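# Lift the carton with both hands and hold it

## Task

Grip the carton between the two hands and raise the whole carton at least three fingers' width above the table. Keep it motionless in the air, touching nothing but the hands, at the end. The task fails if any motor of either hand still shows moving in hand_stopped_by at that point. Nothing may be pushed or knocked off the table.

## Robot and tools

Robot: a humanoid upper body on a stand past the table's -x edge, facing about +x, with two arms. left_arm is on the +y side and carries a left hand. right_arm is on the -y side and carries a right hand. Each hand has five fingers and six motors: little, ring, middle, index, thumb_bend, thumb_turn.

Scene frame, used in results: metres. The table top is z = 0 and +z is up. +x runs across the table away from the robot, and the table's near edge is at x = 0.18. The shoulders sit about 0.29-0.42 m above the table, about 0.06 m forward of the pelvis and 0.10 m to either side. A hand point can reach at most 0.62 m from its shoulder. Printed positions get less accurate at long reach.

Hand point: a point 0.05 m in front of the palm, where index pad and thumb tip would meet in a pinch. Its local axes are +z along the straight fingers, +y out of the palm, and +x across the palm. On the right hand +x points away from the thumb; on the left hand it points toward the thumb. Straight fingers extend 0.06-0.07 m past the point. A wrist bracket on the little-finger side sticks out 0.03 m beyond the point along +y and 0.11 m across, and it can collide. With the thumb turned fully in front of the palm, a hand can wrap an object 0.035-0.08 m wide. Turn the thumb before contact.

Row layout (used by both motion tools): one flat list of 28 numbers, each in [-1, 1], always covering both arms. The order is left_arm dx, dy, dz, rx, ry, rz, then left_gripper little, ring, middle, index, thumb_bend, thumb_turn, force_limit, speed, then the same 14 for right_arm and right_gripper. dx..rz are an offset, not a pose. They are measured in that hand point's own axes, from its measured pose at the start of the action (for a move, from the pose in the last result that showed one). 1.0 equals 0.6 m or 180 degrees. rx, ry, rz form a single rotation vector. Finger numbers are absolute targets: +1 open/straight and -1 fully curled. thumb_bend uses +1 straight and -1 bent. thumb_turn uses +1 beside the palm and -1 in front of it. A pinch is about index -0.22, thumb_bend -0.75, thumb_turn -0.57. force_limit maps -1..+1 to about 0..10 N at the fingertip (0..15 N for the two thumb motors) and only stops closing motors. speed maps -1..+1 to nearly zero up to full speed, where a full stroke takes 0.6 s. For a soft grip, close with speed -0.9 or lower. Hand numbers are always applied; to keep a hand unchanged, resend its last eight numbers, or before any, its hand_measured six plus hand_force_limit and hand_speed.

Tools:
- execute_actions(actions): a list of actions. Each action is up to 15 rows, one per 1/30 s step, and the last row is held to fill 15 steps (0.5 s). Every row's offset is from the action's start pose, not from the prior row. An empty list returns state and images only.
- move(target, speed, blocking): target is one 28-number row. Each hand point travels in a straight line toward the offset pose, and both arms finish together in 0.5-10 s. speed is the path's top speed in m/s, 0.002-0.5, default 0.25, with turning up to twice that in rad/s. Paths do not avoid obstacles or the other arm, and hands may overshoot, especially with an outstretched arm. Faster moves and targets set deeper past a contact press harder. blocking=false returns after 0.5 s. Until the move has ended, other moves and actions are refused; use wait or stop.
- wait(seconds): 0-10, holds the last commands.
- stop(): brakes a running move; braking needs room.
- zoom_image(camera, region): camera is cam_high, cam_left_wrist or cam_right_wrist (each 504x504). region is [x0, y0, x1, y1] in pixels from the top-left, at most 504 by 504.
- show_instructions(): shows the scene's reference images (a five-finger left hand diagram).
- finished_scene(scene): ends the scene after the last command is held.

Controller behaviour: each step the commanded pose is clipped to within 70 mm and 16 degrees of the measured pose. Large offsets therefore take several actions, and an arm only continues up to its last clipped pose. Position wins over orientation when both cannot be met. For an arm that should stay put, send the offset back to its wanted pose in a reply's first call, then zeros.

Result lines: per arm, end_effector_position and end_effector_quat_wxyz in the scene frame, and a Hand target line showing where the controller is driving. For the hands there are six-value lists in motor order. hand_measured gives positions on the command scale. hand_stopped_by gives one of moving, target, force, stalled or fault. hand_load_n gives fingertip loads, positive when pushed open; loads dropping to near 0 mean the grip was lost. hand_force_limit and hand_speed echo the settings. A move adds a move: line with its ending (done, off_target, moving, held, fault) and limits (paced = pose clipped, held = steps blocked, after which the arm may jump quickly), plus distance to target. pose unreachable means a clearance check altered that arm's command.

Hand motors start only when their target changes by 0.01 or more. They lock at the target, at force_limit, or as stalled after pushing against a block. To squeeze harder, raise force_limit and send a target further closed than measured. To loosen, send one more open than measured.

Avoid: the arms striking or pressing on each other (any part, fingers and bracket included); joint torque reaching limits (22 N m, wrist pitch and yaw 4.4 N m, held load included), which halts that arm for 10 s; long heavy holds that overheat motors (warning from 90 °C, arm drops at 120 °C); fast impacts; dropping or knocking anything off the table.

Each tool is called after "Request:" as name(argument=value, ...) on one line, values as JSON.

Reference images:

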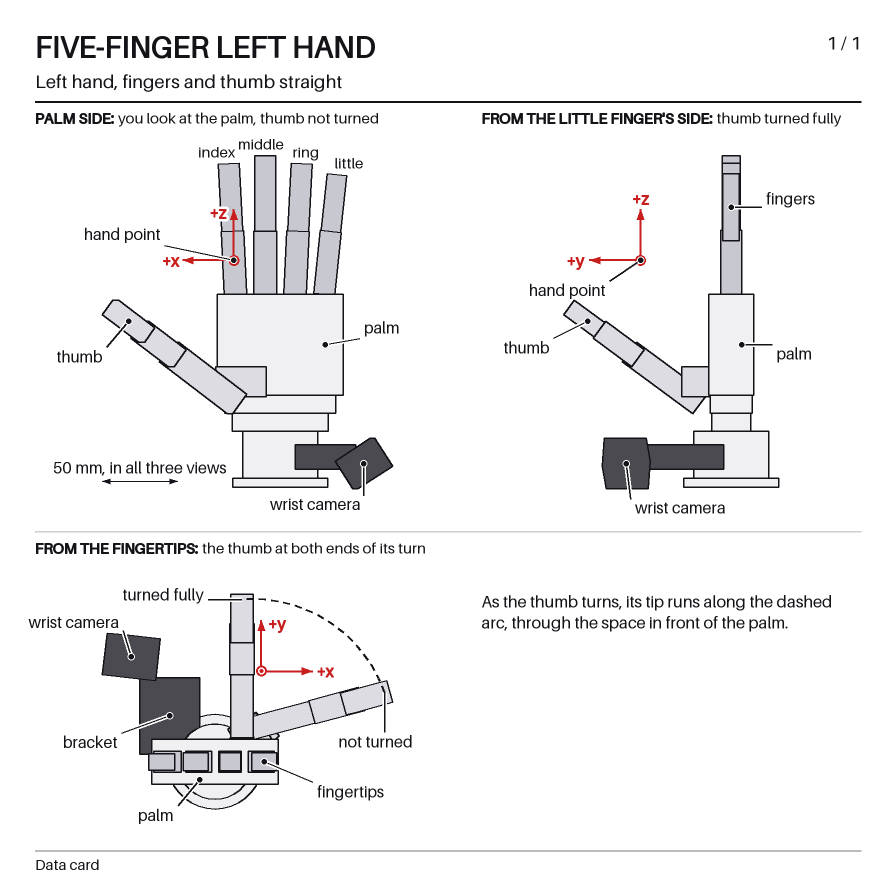

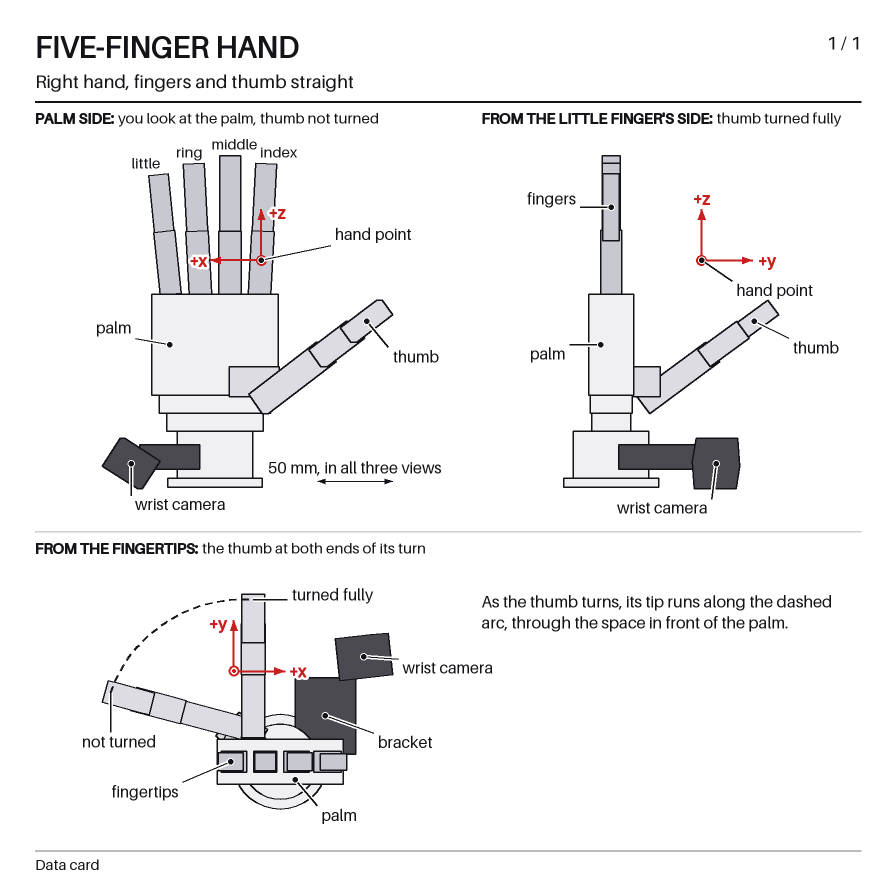

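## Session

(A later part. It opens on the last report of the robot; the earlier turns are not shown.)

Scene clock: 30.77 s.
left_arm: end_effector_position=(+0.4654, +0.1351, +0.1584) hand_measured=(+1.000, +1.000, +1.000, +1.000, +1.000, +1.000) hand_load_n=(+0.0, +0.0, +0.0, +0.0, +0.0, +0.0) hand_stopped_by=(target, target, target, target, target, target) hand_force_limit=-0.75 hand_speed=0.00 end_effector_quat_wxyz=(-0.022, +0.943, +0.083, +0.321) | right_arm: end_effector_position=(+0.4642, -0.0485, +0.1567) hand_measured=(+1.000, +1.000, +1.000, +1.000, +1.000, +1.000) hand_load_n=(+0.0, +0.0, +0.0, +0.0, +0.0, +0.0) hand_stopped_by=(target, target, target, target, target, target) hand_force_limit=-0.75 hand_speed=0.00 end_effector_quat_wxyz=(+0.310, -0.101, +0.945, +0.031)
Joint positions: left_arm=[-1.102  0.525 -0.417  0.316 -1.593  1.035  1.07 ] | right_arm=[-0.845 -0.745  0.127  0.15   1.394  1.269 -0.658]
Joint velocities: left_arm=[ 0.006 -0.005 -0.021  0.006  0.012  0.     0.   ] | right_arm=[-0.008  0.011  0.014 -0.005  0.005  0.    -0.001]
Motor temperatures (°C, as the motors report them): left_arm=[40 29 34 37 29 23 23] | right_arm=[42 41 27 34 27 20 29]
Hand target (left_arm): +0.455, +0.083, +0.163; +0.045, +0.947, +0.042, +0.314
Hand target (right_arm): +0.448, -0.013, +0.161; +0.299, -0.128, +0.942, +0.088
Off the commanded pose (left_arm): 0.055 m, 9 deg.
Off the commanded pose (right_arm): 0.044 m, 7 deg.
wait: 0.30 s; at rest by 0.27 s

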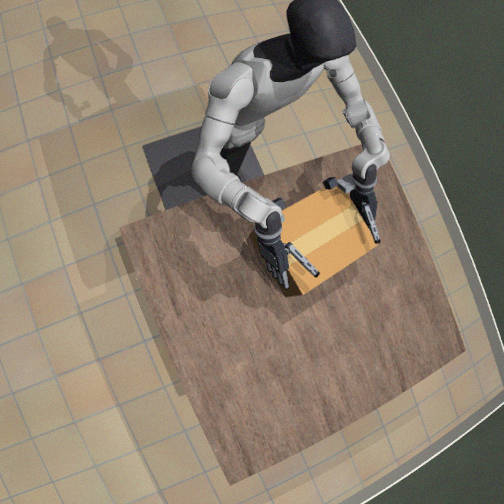

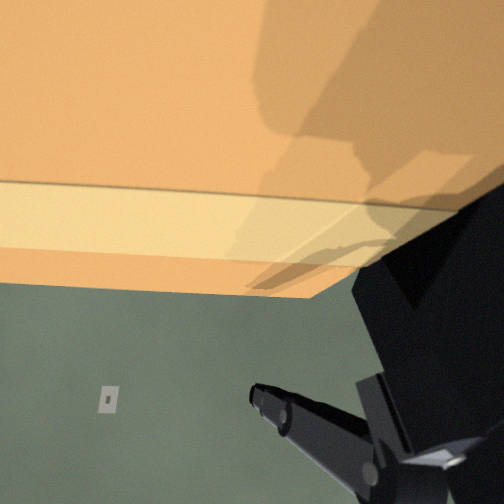

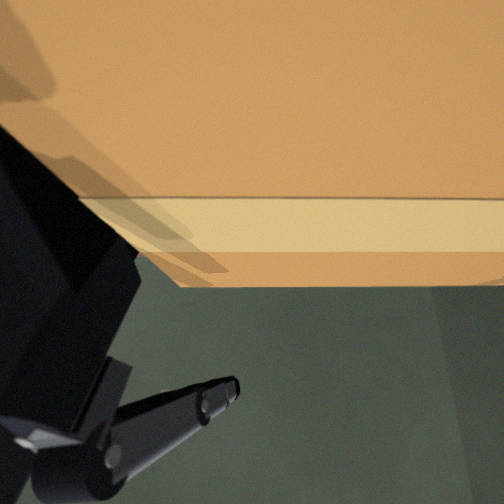

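Request:
move(target=[-0.044,-0.02,-0.008,0.003,0.069,0.002,1,1,1,1,1,1,-0.75,0,0.027,-0.02,0.013,0.003,-0.076,0.005,1,1,1,1,1,1,-0.75,0], speed=0.15)

Request:
zoom_image(camera="cam_high", region=[230, 140, 400, 310])

Scene clock: 32.63 s.
left_arm: end_effector_position=(+0.4391, +0.1451, +0.1445) hand_measured=(+1.000, +1.000, +1.000, +1.000, +1.000, +1.000) hand_load_n=(+0.0, +0.0, +0.0, +0.0, +0.0, +0.0) hand_stopped_by=(target, target, target, target, target, target) hand_force_limit=-0.75 hand_speed=0.00 end_effector_quat_wxyz=(-0.041, +0.904, +0.073, +0.419) | right_arm: end_effector_position=(+0.4604, -0.0669, +0.1403) hand_measured=(+1.000, +1.000, +1.000, +1.000, +1.000, +1.000) hand_load_n=(+0.0, +0.0, +0.0, +0.0, +0.0, +0.0) hand_stopped_by=(target, target, target, target, target, target) hand_force_limit=-0.75 hand_speed=0.00 end_effector_quat_wxyz=(+0.418, -0.081, +0.904, +0.036)
Joint positions: left_arm=[-0.762  0.62  -0.465 -0.08  -1.34   0.795  0.961] | right_arm=[-0.497 -0.763  0.16  -0.069  1.124  0.842 -0.447]
Joint velocities: left_arm=[ 0.     0.002 -0.015 -0.003  0.005  0.    -0.001] | right_arm=[-0.003  0.002  0.011  0.006 -0.005 -0.011  0.   ]
Motor temperatures (°C, as the motors report them): left_arm=[41 29 34 37 29 23 23] | right_arm=[42 41 27 34 27 20 28]
Hand target (left_arm): +0.440, +0.145, +0.146; -0.042, +0.903, +0.072, +0.421
Hand target (right_arm): +0.460, -0.066, +0.141; +0.420, -0.083, +0.903, +0.036
Off the commanded pose (left_arm): 0.003 m, 1 deg.
Off the commanded pose (right_arm): 0.005 m, 1 deg.
move: off_target (right_arm)

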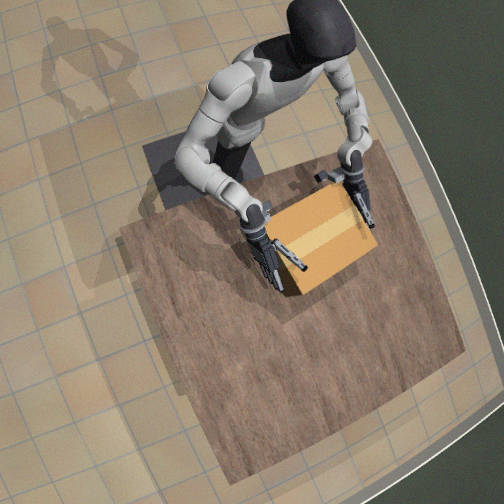

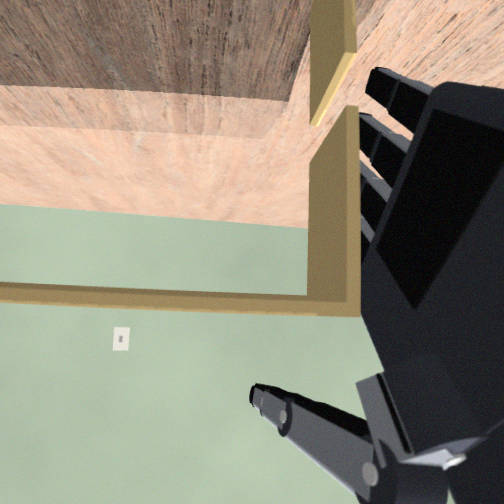

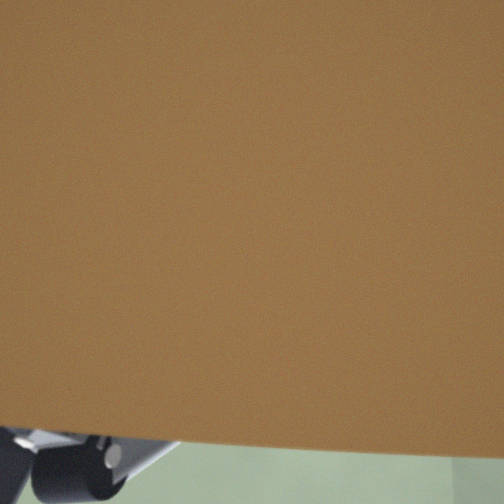

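Region (230, 140, 400, 310) of cam_high's 504x504 image, scaled by 2.965, with more detail than that image has.

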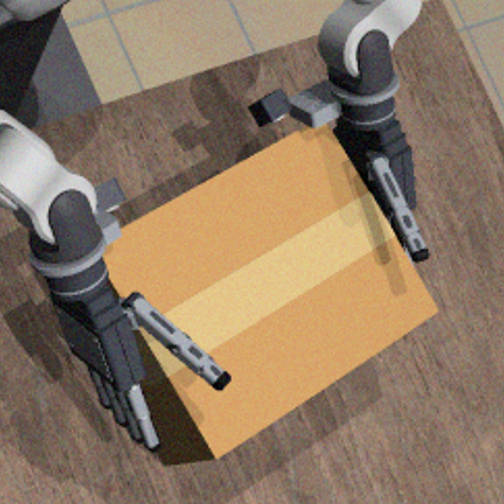

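Request:
move(target=[-0.018,0.127,-0.032,-0.056,0,0.012,1,1,1,1,1,1,-0.75,0,0.005,0.132,-0.017,-0.058,0,-0.01,1,1,1,1,1,1,-0.75,0], speed=0.08)

Request:
zoom_image(camera="cam_high", region=[230, 140, 400, 310])

Scene clock: 34.37 s.
left_arm: end_effector_position=(+0.4387, +0.1344, +0.1410) hand_measured=(+1.000, +1.000, +1.000, +1.000, +1.000, +1.000) hand_load_n=(+0.0, +0.0, +0.0, +0.0, +0.0, +0.0) hand_stopped_by=(target, target, target, target, target, target) hand_force_limit=-0.75 hand_speed=0.00 end_effector_quat_wxyz=(-0.057, +0.902, +0.067, +0.423) | right_arm: end_effector_position=(+0.4585, -0.0555, +0.1375) hand_measured=(+1.000, +1.000, +1.000, +1.000, +1.000, +1.000) hand_load_n=(+0.0, +0.0, +0.0, +0.0, +0.0, +0.0) hand_stopped_by=(target, target, target, target, target, target) hand_force_limit=-0.75 hand_speed=0.00 end_effector_quat_wxyz=(+0.421, -0.094, +0.902, +0.019)
Joint positions: left_arm=[-0.762  0.567 -0.494 -0.087 -1.293  0.79   1.011] | right_arm=[-0.518 -0.724  0.187 -0.098  1.097  0.869 -0.512]
Joint velocities: left_arm=[ 0.    -0.002  0.012  0.     0.002  0.     0.   ] | right_arm=[-0.003  0.002  0.     0.    -0.015  0.009  0.   ]
Motor temperatures (°C, as the motors report them): left_arm=[41 29 34 37 29 23 23] | right_arm=[42 41 27 34 27 20 28]
Hand target (left_arm): +0.425, +0.070, +0.148; +0.030, +0.907, +0.020, +0.420
Hand target (right_arm): +0.434, +0.005, +0.146; +0.409, -0.134, +0.896, +0.111
Off the commanded pose (left_arm): 0.069 m, 11 deg.
Off the commanded pose (right_arm): 0.069 m, 12 deg.
move: off_target (left_arm, right_arm)

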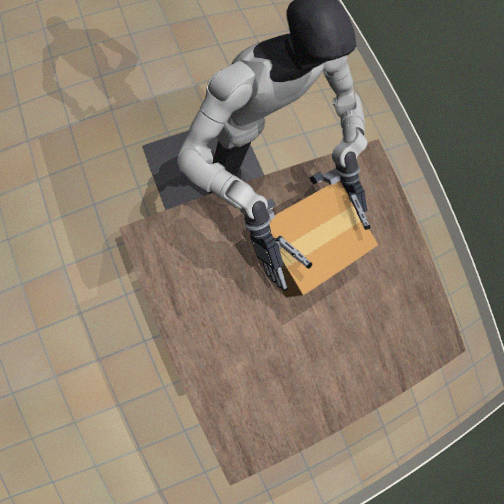

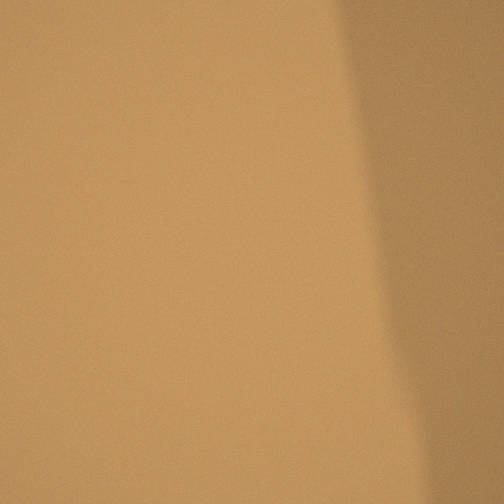

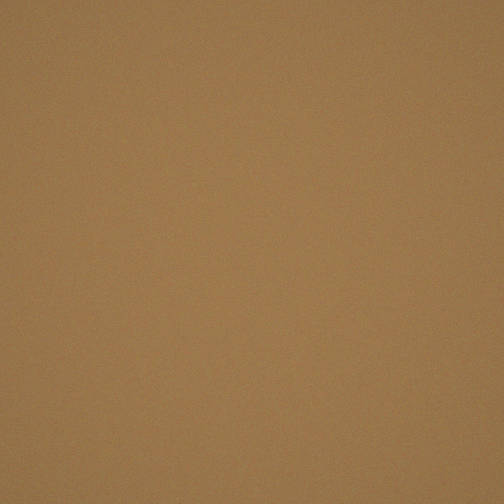

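Region (230, 140, 400, 310) of cam_high's 504x504 image, scaled by 2.965, with more detail than that image has.

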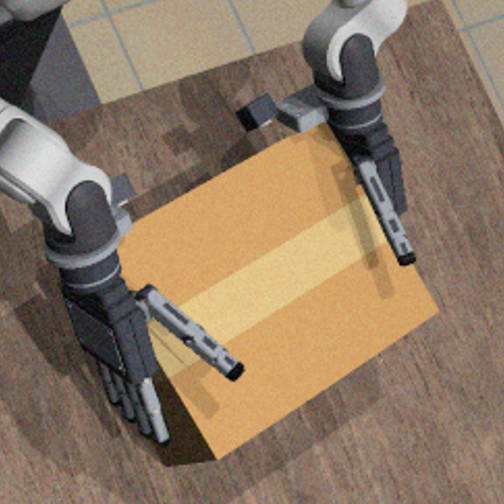

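Request:
execute_actions(actions=[[[-0.013,0.102,-0.042,-0.064,-0.005,0.001,1,1,1,1,1,1,-0.75,0,0,0.106,-0.029,-0.065,0,0.004,1,1,1,1,1,1,-0.75,0],[-0.013,0.102,-0.042,-0.065,-0.005,-0.002,1,1,1,1,1,1,-0.75,0,0,0.106,-0.029,-0.066,0,0.007,1,1,1,1,1,1,-0.75,0],[-0.013,0.102,-0.042,-0.066,-0.005,-0.005,1,1,1,1,1,1,-0.75,0,0,0.106,-0.029,-0.067,0,0.010,1,1,1,1,1,1,-0.75,0],[-0.012,0.102,-0.042,-0.067,-0.005,-0.008,1,1,1,1,1,1,-0.75,0,-0.001,0.106,-0.029,-0.068,0,0.012,1,1,1,1,1,1,-0.75,0],[-0.011,0.102,-0.043,-0.068,-0.005,-0.010,1,1,1,1,1,1,-0.75,0,-0.002,0.106,-0.030,-0.069,0,0.014,1,1,1,1,1,1,-0.75,0],[-0.010,0.102,-0.043,-0.069,-0.005,-0.012,1,1,1,1,1,1,-0.75,0,-0.003,0.106,-0.030,-0.070,0,0.016,1,1,1,1,1,1,-0.75,0],[-0.009,0.102,-0.044,-0.070,-0.005,-0.014,1,1,1,1,1,1,-0.75,0,-0.004,0.106,-0.031,-0.071,0,0.018,1,1,1,1,1,1,-0.75,0],[-0.009,0.102,-0.044,-0.071,-0.005,-0.015,1,1,1,1,1,1,-0.75,0,-0.004,0.106,-0.031,-0.072,0,0.019,1,1,1,1,1,1,-0.75,0]]])

Scene clock: 35.57 s.
left_arm: end_effector_position=(+0.4347, +0.1337, +0.1433) hand_measured=(+1.000, +1.000, +1.000, +1.000, +1.000, +1.000) hand_load_n=(+0.0, +0.0, +0.0, +0.0, +0.0, +0.0) hand_stopped_by=(target, target, target, target, target, target) hand_force_limit=-0.75 hand_speed=0.00 end_effector_quat_wxyz=(-0.035, +0.900, +0.085, +0.427) | right_arm: end_effector_position=(+0.4559, -0.0536, +0.1402) hand_measured=(+1.000, +1.000, +1.000, +1.000, +1.000, +1.000) hand_load_n=(+0.0, +0.0, +0.0, +0.0, +0.0, +0.0) hand_stopped_by=(target, target, target, target, target, target) hand_force_limit=-0.75 hand_speed=0.00 end_effector_quat_wxyz=(+0.418, -0.078, +0.904, +0.044)
Joint positions: left_arm=[-0.717  0.566 -0.463 -0.123 -1.303  0.765  1.   ] | right_arm=[-0.492 -0.706  0.146 -0.105  1.116  0.869 -0.49 ]
Joint velocities: left_arm=[ 0.003  0.02   0.005 -0.014  0.002  0.     0.   ] | right_arm=[ 0.009  0.023 -0.018 -0.005  0.014  0.     0.006]
Motor temperatures (°C, as the motors report them): left_arm=[41 29 34 38 29 23 24] | right_arm=[42 41 27 35 27 20 30]
Hand target (left_arm): +0.422, +0.073, +0.152; +0.053, +0.905, +0.041, +0.421
Hand target (right_arm): +0.432, +0.001, +0.150; +0.406, -0.115, +0.897, +0.132
Off the commanded pose (left_arm): 0.065 m, 11 deg.
Off the commanded pose (right_arm): 0.063 m, 11 deg.

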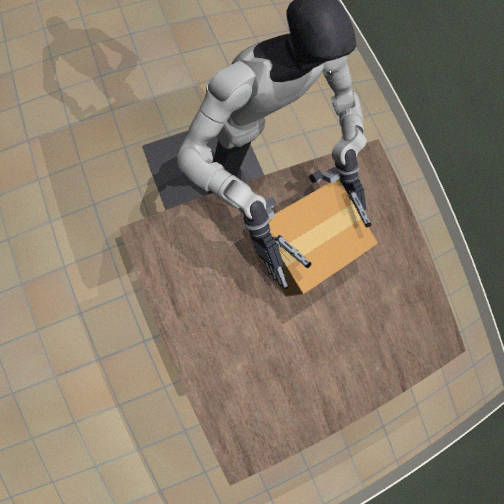

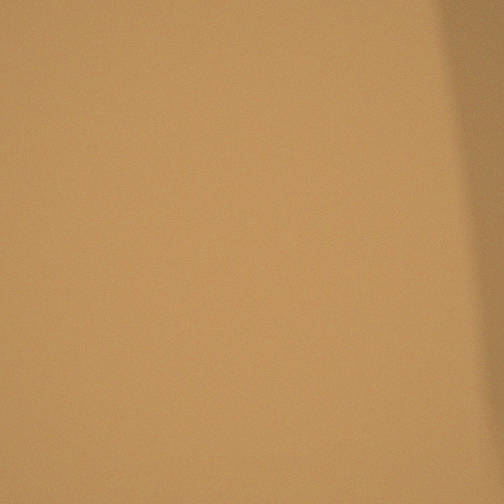

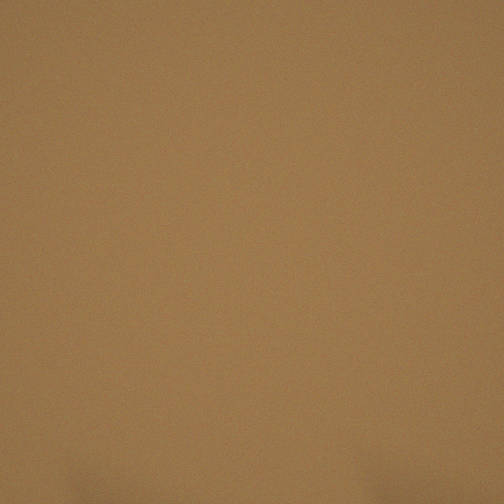

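Request:
execute_actions(actions=[[[-0.012,0.102,-0.035,-0.063,-0.006,0.003,1,1,1,1,1,1,-0.75,0,0.002,0.102,-0.023,-0.062,0.002,0.001,1,1,1,1,1,1,-0.75,0],[-0.012,0.103,-0.035,-0.065,-0.006,0.004,1,1,1,1,1,1,-0.75,0,0.002,0.103,-0.023,-0.064,0.002,0.0,1,1,1,1,1,1,-0.75,0],[-0.012,0.104,-0.035,-0.067,-0.006,0.005,1,1,1,1,1,1,-0.75,0,0.002,0.104,-0.024,-0.066,0.002,-0.001,1,1,1,1,1,1,-0.75,0],[-0.012,0.105,-0.036,-0.069,-0.006,0.006,1,1,1,1,1,1,-0.75,0,0.002,0.105,-0.024,-0.068,0.002,-0.002,1,1,1,1,1,1,-0.75,0],[-0.012,0.106,-0.036,-0.071,-0.006,0.007,1,1,1,1,1,1,-0.75,0,0.002,0.106,-0.025,-0.070,0.002,-0.003,1,1,1,1,1,1,-0.75,0],[-0.012,0.107,-0.037,-0.073,-0.006,0.008,1,1,1,1,1,1,-0.75,0,0.002,0.107,-0.025,-0.072,0.002,-0.004,1,1,1,1,1,1,-0.75,0],[-0.012,0.108,-0.037,-0.075,-0.006,0.009,1,1,1,1,1,1,-0.75,0,0.002,0.109,-0.026,-0.074,0.002,-0.005,1,1,1,1,1,1,-0.75,0],[-0.012,0.108,-0.037,-0.075,-0.006,0.009,0.7,0.7,0.7,0.7,1,1,-0.9,-0.9,0.002,0.109,-0.026,-0.074,0.002,-0.005,0.7,0.7,0.7,0.7,1,1,-0.9,-0.9]]])

Request:
wait(seconds=0.6)

Scene clock: 36.73 s.
left_arm: end_effector_position=(+0.4333, +0.1327, +0.1440) hand_measured=(+0.972, +0.972, +0.972, +0.972, +1.000, +1.000) hand_load_n=(+0.0, +0.0, +0.0, +0.0, +0.0, +0.0) hand_stopped_by=(moving, moving, moving, moving, target, target) hand_force_limit=-0.90 hand_speed=-0.90 end_effector_quat_wxyz=(-0.025, +0.901, +0.070, +0.428) | right_arm: end_effector_position=(+0.4536, -0.0532, +0.1405) hand_measured=(+0.972, +0.972, +0.972, +0.972, +1.000, +1.000) hand_load_n=(+0.0, +0.0, +0.0, +0.0, +0.0, +0.0) hand_stopped_by=(moving, moving, moving, moving, target, target) hand_force_limit=-0.90 hand_speed=-0.90 end_effector_quat_wxyz=(+0.415, -0.095, +0.903, +0.053)
Joint positions: left_arm=[-0.716  0.594 -0.462 -0.126 -1.303  0.774  0.945] | right_arm=[-0.495 -0.729  0.145 -0.094  1.098  0.879 -0.421]
Joint velocities: left_arm=[ 0.    -0.009  0.015  0.006  0.     0.    -0.002] | right_arm=[ 0.003 -0.002 -0.017  0.    -0.003  0.016  0.014]
Motor temperatures (°C, as the motors report them): left_arm=[41 29 34 38 29 23 25] | right_arm=[42 41 27 35 27 20 31]
Hand target (left_arm): +0.420, +0.069, +0.155; +0.066, +0.903, +0.022, +0.423
Hand target (right_arm): +0.429, +0.004, +0.153; +0.404, -0.135, +0.893, +0.144
Off the commanded pose (left_arm): 0.068 m, 12 deg.
Off the commanded pose (right_arm): 0.066 m, 12 deg.

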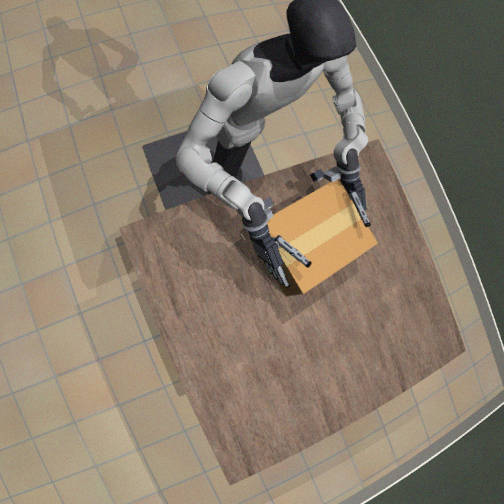

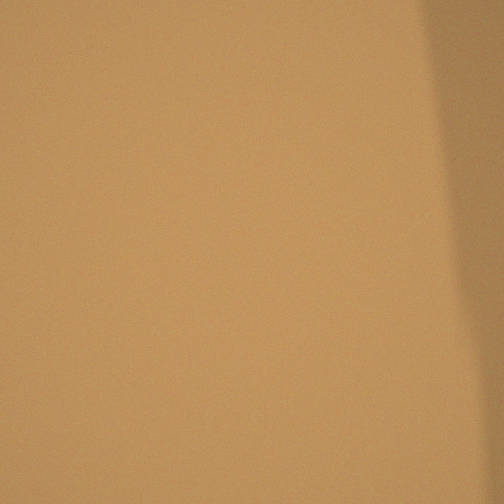

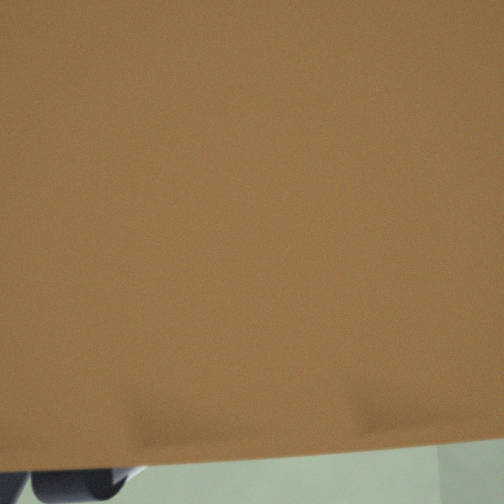

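Scene clock: 37.33 s.
left_arm: end_effector_position=(+0.4333, +0.1327, +0.1440) hand_measured=(+0.872, +0.890, +0.906, +0.900, +1.000, +1.000) hand_load_n=(+0.5, +0.5, +1.0, +1.0, +0.0, +0.0) hand_stopped_by=(force, force, force, force, target, target) hand_force_limit=-0.90 hand_speed=-0.90 end_effector_quat_wxyz=(-0.025, +0.901, +0.069, +0.428) | right_arm: end_effector_position=(+0.4536, -0.0532, +0.1404) hand_measured=(+0.872, +0.896, +0.924, +0.928, +1.000, +1.000) hand_load_n=(+0.0, +0.5, +0.5, +1.0, +0.0, +0.0) hand_stopped_by=(moving, force, force, force, target, target) hand_force_limit=-0.90 hand_speed=-0.90 end_effector_quat_wxyz=(+0.415, -0.096, +0.903, +0.052)
Joint positions: left_arm=[-0.717  0.594 -0.462 -0.126 -1.302  0.776  0.945] | right_arm=[-0.495 -0.729  0.145 -0.094  1.096  0.88  -0.421]
Joint velocities: left_arm=[-0.005  0.009  0.008 -0.017 -0.012  0.002  0.   ] | right_arm=[ 0.     0.     0.     0.005 -0.015  0.002  0.   ]
Motor temperatures (°C, as the motors report them): left_arm=[41 30 34 38 29 23 25] | right_arm=[42 41 27 35 27 20 32]
Hand target (left_arm): +0.420, +0.069, +0.155; +0.066, +0.903, +0.022, +0.423
Hand target (right_arm): +0.429, +0.004, +0.153; +0.404, -0.135, +0.893, +0.144
Off the commanded pose (left_arm): 0.068 m, 12 deg.
Off the commanded pose (right_arm): 0.066 m, 12 deg.
wait: 0.60 s; no rest

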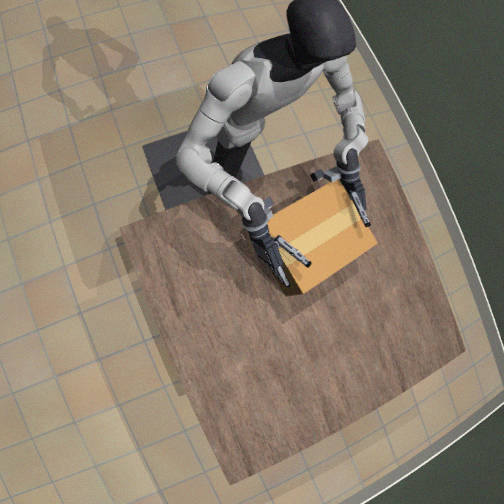

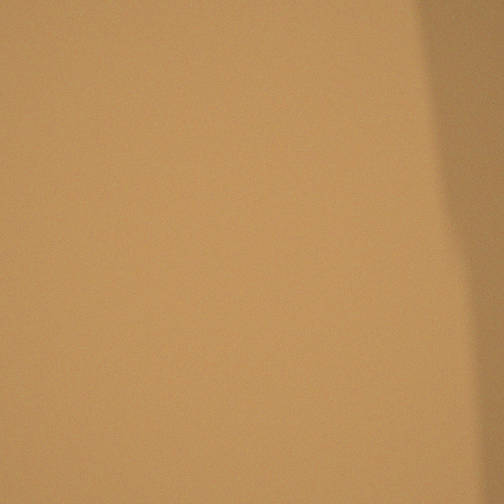

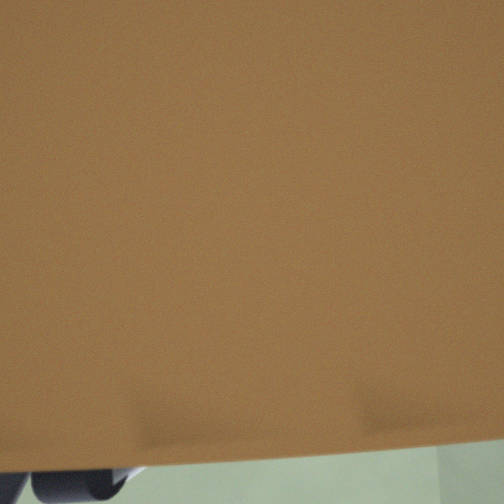

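Request:
execute_actions(actions=[[[-0.007,0.108,-0.032,-0.065,-0.006,0.002,0.7,0.7,0.7,0.7,1,1,-0.9,-0.9,-0.005,0.108,-0.021,-0.064,-0.002,0.002,0.7,0.7,0.7,0.7,1,1,-0.9,-0.9],[-0.004,0.108,-0.032,-0.065,-0.005,0.002,0.7,0.7,0.7,0.7,1,1,-0.9,-0.9,-0.008,0.108,-0.021,-0.064,-0.003,0.002,0.7,0.7,0.7,0.7,1,1,-0.9,-0.9],[-0.002,0.108,-0.033,-0.065,-0.004,0.002,0.7,0.7,0.7,0.7,1,1,-0.9,-0.9,-0.010,0.108,-0.022,-0.064,-0.004,0.002,0.7,0.7,0.7,0.7,1,1,-0.9,-0.9],[0.000,0.108,-0.034,-0.065,-0.002,0.002,0.7,0.7,0.7,0.7,1,1,-0.9,-0.9,-0.012,0.108,-0.023,-0.064,-0.006,0.002,0.7,0.7,0.7,0.7,1,1,-0.9,-0.9],[0.002,0.108,-0.035,-0.065,-0.001,0.002,0.7,0.7,0.7,0.7,1,1,-0.9,-0.9,-0.014,0.108,-0.024,-0.064,-0.007,0.002,0.7,0.7,0.7,0.7,1,1,-0.9,-0.9],[0.005,0.108,-0.035,-0.065,0.0,0.002,0.7,0.7,0.7,0.7,1,1,-0.9,-0.9,-0.017,0.108,-0.024,-0.064,-0.008,0.002,0.7,0.7,0.7,0.7,1,1,-0.9,-0.9],[0.007,0.108,-0.036,-0.065,0.001,0.002,0.7,0.7,0.7,0.7,1,1,-0.9,-0.9,-0.019,0.108,-0.025,-0.064,-0.009,0.002,0.7,0.7,0.7,0.7,1,1,-0.9,-0.9],[0.009,0.108,-0.037,-0.065,0.002,0.002,0.7,0.7,0.7,0.7,1,1,-0.9,-0.9,-0.021,0.108,-0.026,-0.064,-0.010,0.002,0.7,0.7,0.7,0.7,1,1,-0.9,-0.9],[0.011,0.108,-0.038,-0.065,0.003,0.002,0.7,0.7,0.7,0.7,1,1,-0.9,-0.9,-0.023,0.108,-0.027,-0.064,-0.011,0.002,0.7,0.7,0.7,0.7,1,1,-0.9,-0.9],[0.014,0.108,-0.038,-0.065,0.004,0.002,0.7,0.7,0.7,0.7,1,1,-0.9,-0.9,-0.026,0.108,-0.027,-0.064,-0.012,0.002,0.7,0.7,0.7,0.7,1,1,-0.9,-0.9],[0.016,0.107,-0.039,-0.065,0.005,0.002,0.7,0.7,0.7,0.7,1,1,-0.9,-0.9,-0.028,0.107,-0.028,-0.064,-0.013,0.002,0.7,0.7,0.7,0.7,1,1,-0.9,-0.9],[0.018,0.107,-0.040,-0.065,0.007,0.002,0.7,0.7,0.7,0.7,1,1,-0.9,-0.9,-0.030,0.107,-0.029,-0.064,-0.015,0.002,0.7,0.7,0.7,0.7,1,1,-0.9,-0.9],[0.020,0.107,-0.041,-0.065,0.008,0.002,0.7,0.7,0.7,0.7,1,1,-0.9,-0.9,-0.032,0.107,-0.030,-0.064,-0.016,0.002,0.7,0.7,0.7,0.7,1,1,-0.9,-0.9],[0.023,0.107,-0.041,-0.065,0.009,0.002,0.7,0.7,0.7,0.7,1,1,-0.9,-0.9,-0.035,0.107,-0.030,-0.064,-0.017,0.002,0.7,0.7,0.7,0.7,1,1,-0.9,-0.9],[0.025,0.107,-0.042,-0.065,0.010,0.002,0.7,0.7,0.7,0.7,1,1,-0.9,-0.9,-0.037,0.107,-0.031,-0.064,-0.018,0.002,0.7,0.7,0.7,0.7,1,1,-0.9,-0.9]]])

Request:
wait(seconds=0.4)

Scene clock: 38.90 s.
left_arm: end_effector_position=(+0.4342, +0.1330, +0.1467) hand_measured=(+0.872, +0.890, +0.906, +0.900, +1.000, +1.000) hand_load_n=(+0.0, +0.0, +0.0, +0.5, +0.0, +0.0) hand_stopped_by=(force, force, force, force, target, target) hand_force_limit=-0.90 hand_speed=-0.90 end_effector_quat_wxyz=(-0.024, +0.900, +0.068, +0.429) | right_arm: end_effector_position=(+0.4535, -0.0530, +0.1425) hand_measured=(+0.862, +0.896, +0.924, +0.928, +1.000, +1.000) hand_load_n=(+0.5, +0.5, +0.5, +1.0, +0.0, +0.0) hand_stopped_by=(force, force, force, force, target, target) hand_force_limit=-0.90 hand_speed=-0.90 end_effector_quat_wxyz=(+0.415, -0.097, +0.903, +0.054)
Joint positions: left_arm=[-0.722  0.594 -0.451 -0.128 -1.303  0.789  0.942] | right_arm=[-0.496 -0.726  0.132 -0.101  1.092  0.894 -0.415]
Joint velocities: left_arm=[-0.089 -0.017  0.178 -0.098  0.012 -0.07  -0.02 ] | right_arm=[ 0.     0.009 -0.175 -0.081  0.008 -0.04   0.085]
Motor temperatures (°C, as the motors report them): left_arm=[41 30 34 38 29 23 26] | right_arm=[43 41 27 36 28 20 33]
Hand target (left_arm): +0.428, +0.072, +0.173; +0.064, +0.893, +0.021, +0.445
Hand target (right_arm): +0.437, +0.005, +0.171; +0.427, -0.135, +0.882, +0.146
Off the commanded pose (left_arm): 0.070 m, 12 deg; position clipped at the last step of the last action.
Off the commanded pose (right_arm): 0.069 m, 12 deg; position clipped at the last step of the last action.

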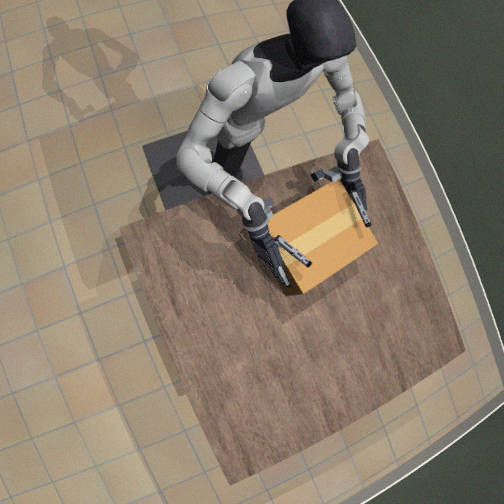

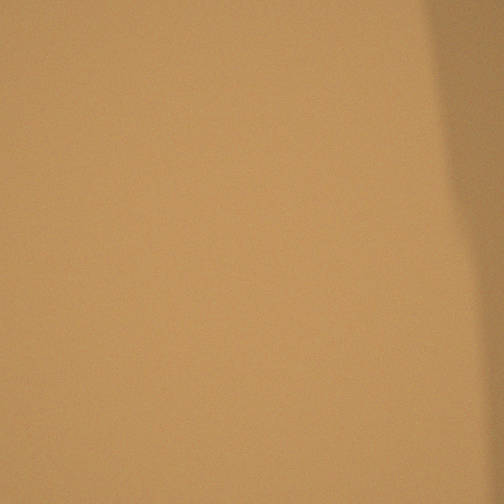

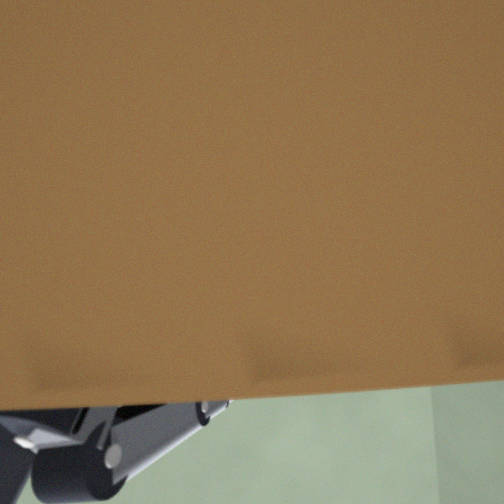

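Scene clock: 39.30 s.
left_arm: end_effector_position=(+0.4420, +0.1358, +0.1638) hand_measured=(+0.874, +0.890, +0.906, +0.900, +1.000, +1.000) hand_load_n=(+5.5, +2.0, +1.0, +0.5, +0.0, +0.0) hand_stopped_by=(force, force, force, force, target, target) hand_force_limit=-0.90 hand_speed=-0.90 end_effector_quat_wxyz=(-0.026, +0.890, +0.072, +0.450) | right_arm: end_effector_position=(+0.4608, -0.0504, +0.1583) hand_measured=(+0.862, +0.896, +0.924, +0.928, +1.000, +1.000) hand_load_n=(+5.0, +2.0, +2.0, +2.0, +0.0, +0.0) hand_stopped_by=(force, force, force, force, target, target) hand_force_limit=-0.90 hand_speed=-0.90 end_effector_quat_wxyz=(+0.436, -0.095, +0.893, +0.058)
Joint positions: left_arm=[-0.745  0.598 -0.436 -0.137 -1.294  0.782  0.943] | right_arm=[-0.514 -0.727  0.118 -0.112  1.089  0.882 -0.415]
Joint velocities: left_arm=[-0.002  0.    -0.002 -0.003  0.009  0.     0.   ] | right_arm=[ 0.    -0.015 -0.002  0.002 -0.009  0.     0.   ]
Motor temperatures (°C, as the motors report them): left_arm=[41 30 34 38 29 23 27] | right_arm=[43 41 27 36 28 21 34]
Hand target (left_arm): +0.428, +0.072, +0.173; +0.064, +0.893, +0.021, +0.445
Hand target (right_arm): +0.437, +0.005, +0.171; +0.427, -0.135, +0.882, +0.146
Off the commanded pose (left_arm): 0.069 m, 12 deg; position clipped at the last step of the last action.
Off the commanded pose (right_arm): 0.064 m, 11 deg; position clipped at the last step of the last action.
wait: 0.40 s; at rest by 0.37 s

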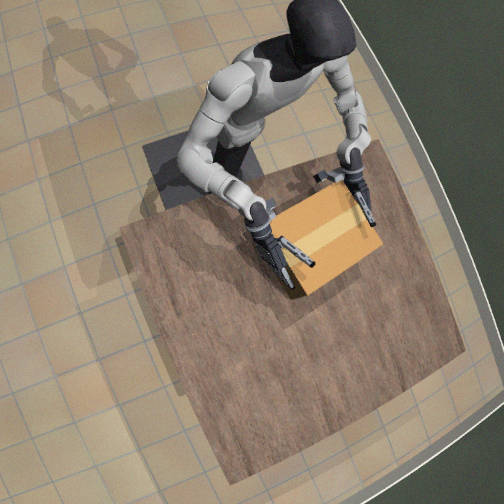

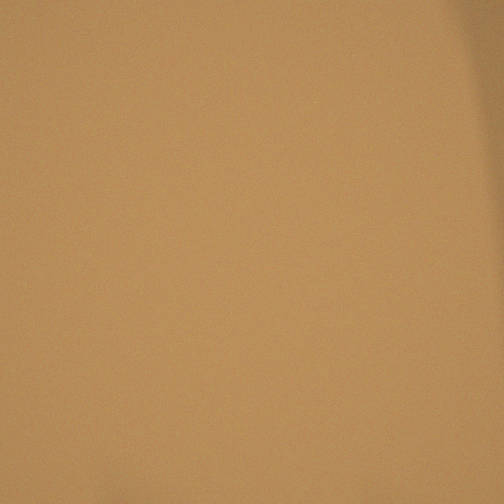

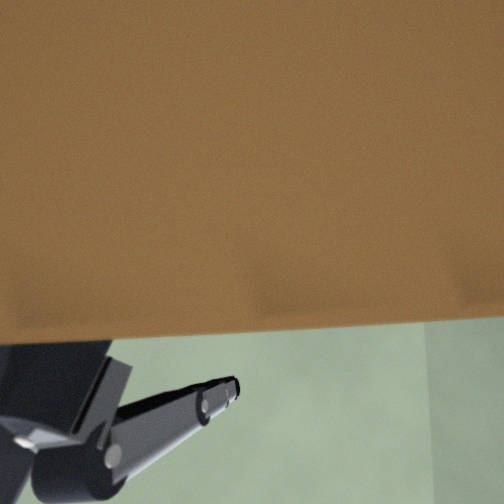

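Request:
execute_actions(actions=[[[-0.010,0.104,-0.032,-0.0655,-0.007,0.003,0.7,0.7,0.7,0.7,1,1,-0.9,-0.9,-0.005,0.104,-0.020,-0.062,-0.002,0.001,0.7,0.7,0.7,0.7,1,1,-0.9,-0.9],[-0.009,0.104,-0.033,-0.0655,-0.007,0.003,0.7,0.7,0.7,0.7,1,1,-0.9,-0.9,-0.006,0.104,-0.021,-0.062,-0.002,0.001,0.7,0.7,0.7,0.7,1,1,-0.9,-0.9],[-0.006,0.104,-0.035,-0.0655,-0.007,0.003,0.7,0.7,0.7,0.7,1,1,-0.9,-0.9,-0.009,0.104,-0.023,-0.062,-0.002,0.001,0.7,0.7,0.7,0.7,1,1,-0.9,-0.9],[-0.003,0.104,-0.037,-0.0655,-0.007,0.003,0.7,0.7,0.7,0.7,1,1,-0.9,-0.9,-0.012,0.104,-0.025,-0.062,-0.002,0.001,0.7,0.7,0.7,0.7,1,1,-0.9,-0.9],[0.000,0.104,-0.039,-0.0655,-0.007,0.003,0.7,0.7,0.7,0.7,1,1,-0.9,-0.9,-0.015,0.104,-0.028,-0.062,-0.002,0.001,0.7,0.7,0.7,0.7,1,1,-0.9,-0.9],[0.004,0.104,-0.042,-0.0655,-0.007,0.003,0.7,0.7,0.7,0.7,1,1,-0.9,-0.9,-0.019,0.104,-0.030,-0.062,-0.002,0.001,0.7,0.7,0.7,0.7,1,1,-0.9,-0.9],[0.007,0.104,-0.045,-0.0655,-0.007,0.003,0.7,0.7,0.7,0.7,1,1,-0.9,-0.9,-0.022,0.104,-0.033,-0.062,-0.002,0.001,0.7,0.7,0.7,0.7,1,1,-0.9,-0.9],[0.011,0.105,-0.047,-0.0655,-0.007,0.003,0.7,0.7,0.7,0.7,1,1,-0.9,-0.9,-0.026,0.105,-0.036,-0.062,-0.002,0.001,0.7,0.7,0.7,0.7,1,1,-0.9,-0.9],[0.015,0.105,-0.050,-0.0655,-0.007,0.003,0.7,0.7,0.7,0.7,1,1,-0.9,-0.9,-0.029,0.105,-0.039,-0.062,-0.002,0.001,0.7,0.7,0.7,0.7,1,1,-0.9,-0.9],[0.018,0.105,-0.053,-0.0655,-0.007,0.003,0.7,0.7,0.7,0.7,1,1,-0.9,-0.9,-0.033,0.105,-0.041,-0.062,-0.002,0.001,0.7,0.7,0.7,0.7,1,1,-0.9,-0.9],[0.022,0.105,-0.055,-0.0655,-0.007,0.003,0.7,0.7,0.7,0.7,1,1,-0.9,-0.9,-0.036,0.105,-0.044,-0.062,-0.002,0.001,0.7,0.7,0.7,0.7,1,1,-0.9,-0.9],[0.026,0.105,-0.058,-0.0655,-0.007,0.003,0.7,0.7,0.7,0.7,1,1,-0.9,-0.9,-0.040,0.105,-0.047,-0.062,-0.002,0.001,0.7,0.7,0.7,0.7,1,1,-0.9,-0.9],[0.029,0.105,-0.061,-0.0655,-0.007,0.003,0.7,0.7,0.7,0.7,1,1,-0.9,-0.9,-0.044,0.105,-0.050,-0.062,-0.002,0.001,0.7,0.7,0.7,0.7,1,1,-0.9,-0.9],[0.033,0.105,-0.063,-0.0655,-0.007,0.003,0.7,0.7,0.7,0.7,1,1,-0.9,-0.9,-0.047,0.105,-0.052,-0.062,-0.002,0.001,0.7,0.7,0.7,0.7,1,1,-0.9,-0.9],[0.036,0.105,-0.066,-0.0655,-0.007,0.003,0.7,0.7,0.7,0.7,1,1,-0.9,-0.9,-0.050,0.105,-0.055,-0.062,-0.002,0.001,0.7,0.7,0.7,0.7,1,1,-0.9,-0.9]]])

Request:
wait(seconds=0.4)

Scene clock: 41.97 s.
left_arm: end_effector_position=(+0.4446, +0.1370, +0.1913) hand_measured=(+0.874, +0.890, +0.906, +0.900, +1.000, +1.000) hand_load_n=(+6.0, +1.5, +1.0, +0.5, +0.0, +0.0) hand_stopped_by=(force, force, force, force, target, target) hand_force_limit=-0.90 hand_speed=-0.90 end_effector_quat_wxyz=(-0.024, +0.889, +0.074, +0.451) | right_arm: end_effector_position=(+0.4627, -0.0481, +0.1853) hand_measured=(+0.862, +0.896, +0.924, +0.928, +1.000, +1.000) hand_load_n=(+4.0, +1.5, +2.0, +2.0, +0.0, +0.0) hand_stopped_by=(force, force, force, force, target, target) hand_force_limit=-0.90 hand_speed=-0.90 end_effector_quat_wxyz=(+0.439, -0.098, +0.891, +0.057)
Joint positions: left_arm=[-0.81   0.602 -0.366 -0.17  -1.414  0.879  1.046] | right_arm=[-0.571 -0.737  0.039 -0.165  1.174  1.015 -0.49 ]
Joint velocities: left_arm=[-0.21  -0.005  0.207 -0.1   -0.39   0.25   0.367] | right_arm=[-0.206 -0.025 -0.256 -0.133  0.296  0.379 -0.274]
Motor temperatures (°C, as the motors report them): left_arm=[43 30 34 40 29 24 30] | right_arm=[45 41 27 37 28 22 37]
Hand target (left_arm): +0.429, +0.074, +0.207; +0.065, +0.892, +0.019, +0.446
Hand target (right_arm): +0.437, +0.006, +0.203; +0.429, -0.144, +0.880, +0.145
Off the commanded pose (left_arm): 0.068 m, 12 deg.
Off the commanded pose (right_arm): 0.064 m, 11 deg.

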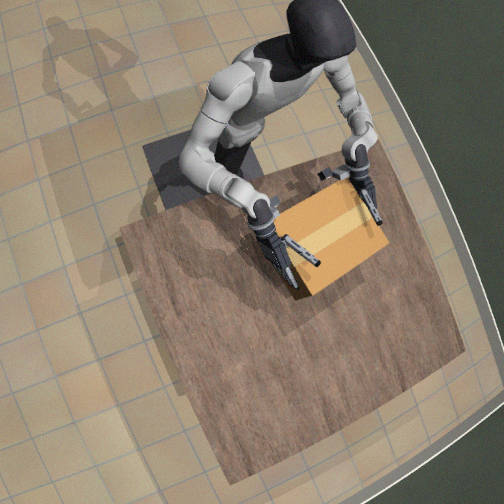

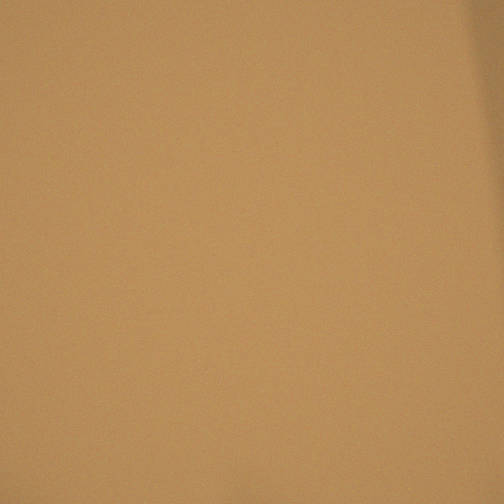

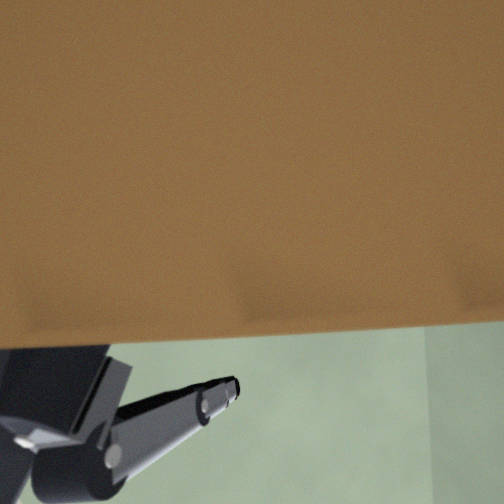

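Scene clock: 42.37 s.
left_arm: end_effector_position=(+0.4449, +0.1370, +0.1987) hand_measured=(+0.874, +0.890, +0.906, +0.900, +1.000, +1.000) hand_load_n=(+6.0, +1.5, +1.0, +0.0, +0.0, +0.0) hand_stopped_by=(force, force, force, force, target, target) hand_force_limit=-0.90 hand_speed=-0.90 end_effector_quat_wxyz=(-0.024, +0.888, +0.075, +0.453) | right_arm: end_effector_position=(+0.4633, -0.0479, +0.1927) hand_measured=(+0.862, +0.896, +0.924, +0.928, +1.000, +1.000) hand_load_n=(+4.0, +1.5, +1.5, +2.0, +0.0, +0.0) hand_stopped_by=(force, force, force, force, target, target) hand_force_limit=-0.90 hand_speed=-0.90 end_effector_quat_wxyz=(+0.442, -0.098, +0.890, +0.057)
Joint positions: left_arm=[-0.826  0.602 -0.35  -0.18  -1.442  0.898  1.074] | right_arm=[-0.585 -0.739  0.019 -0.177  1.195  1.043 -0.51 ]
Joint velocities: left_arm=[-0.005 -0.005  0.008 -0.005 -0.002  0.     0.   ] | right_arm=[ 0.005 -0.003 -0.006  0.005 -0.011  0.     0.   ]
Motor temperatures (°C, as the motors report them): left_arm=[43 30 34 40 30 24 30] | right_arm=[45 41 27 38 28 22 38]
Hand target (left_arm): +0.429, +0.074, +0.207; +0.065, +0.892, +0.019, +0.446
Hand target (right_arm): +0.437, +0.006, +0.203; +0.429, -0.144, +0.880, +0.145
Off the commanded pose (left_arm): 0.067 m, 12 deg.
Off the commanded pose (right_arm): 0.062 m, 11 deg.
wait: 0.40 s; no rest

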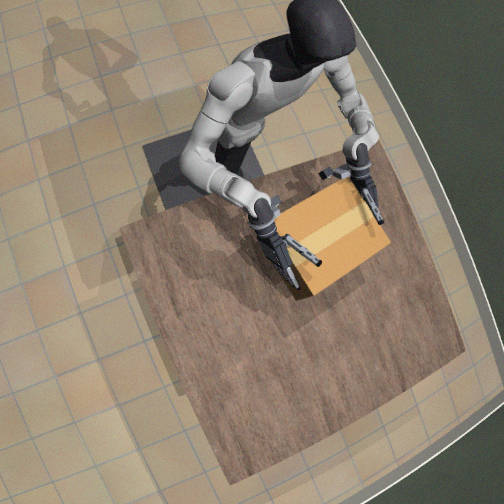

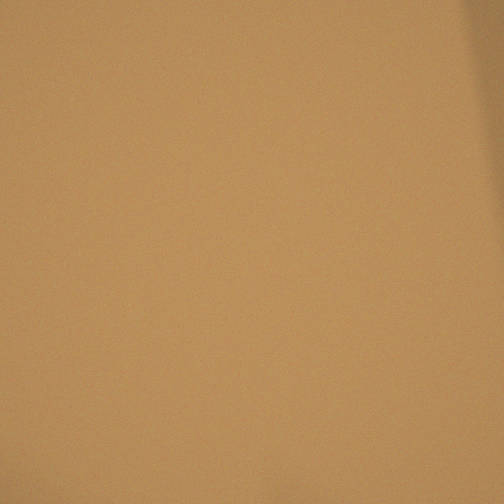

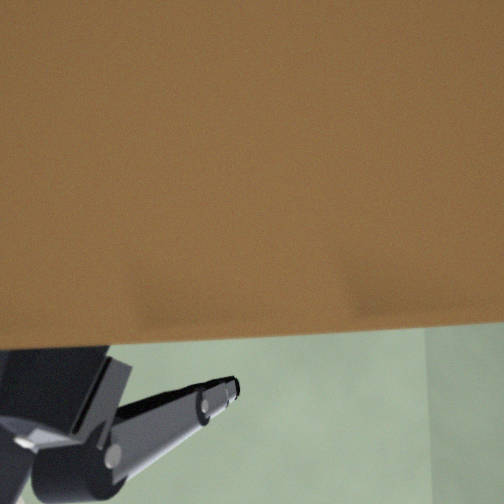

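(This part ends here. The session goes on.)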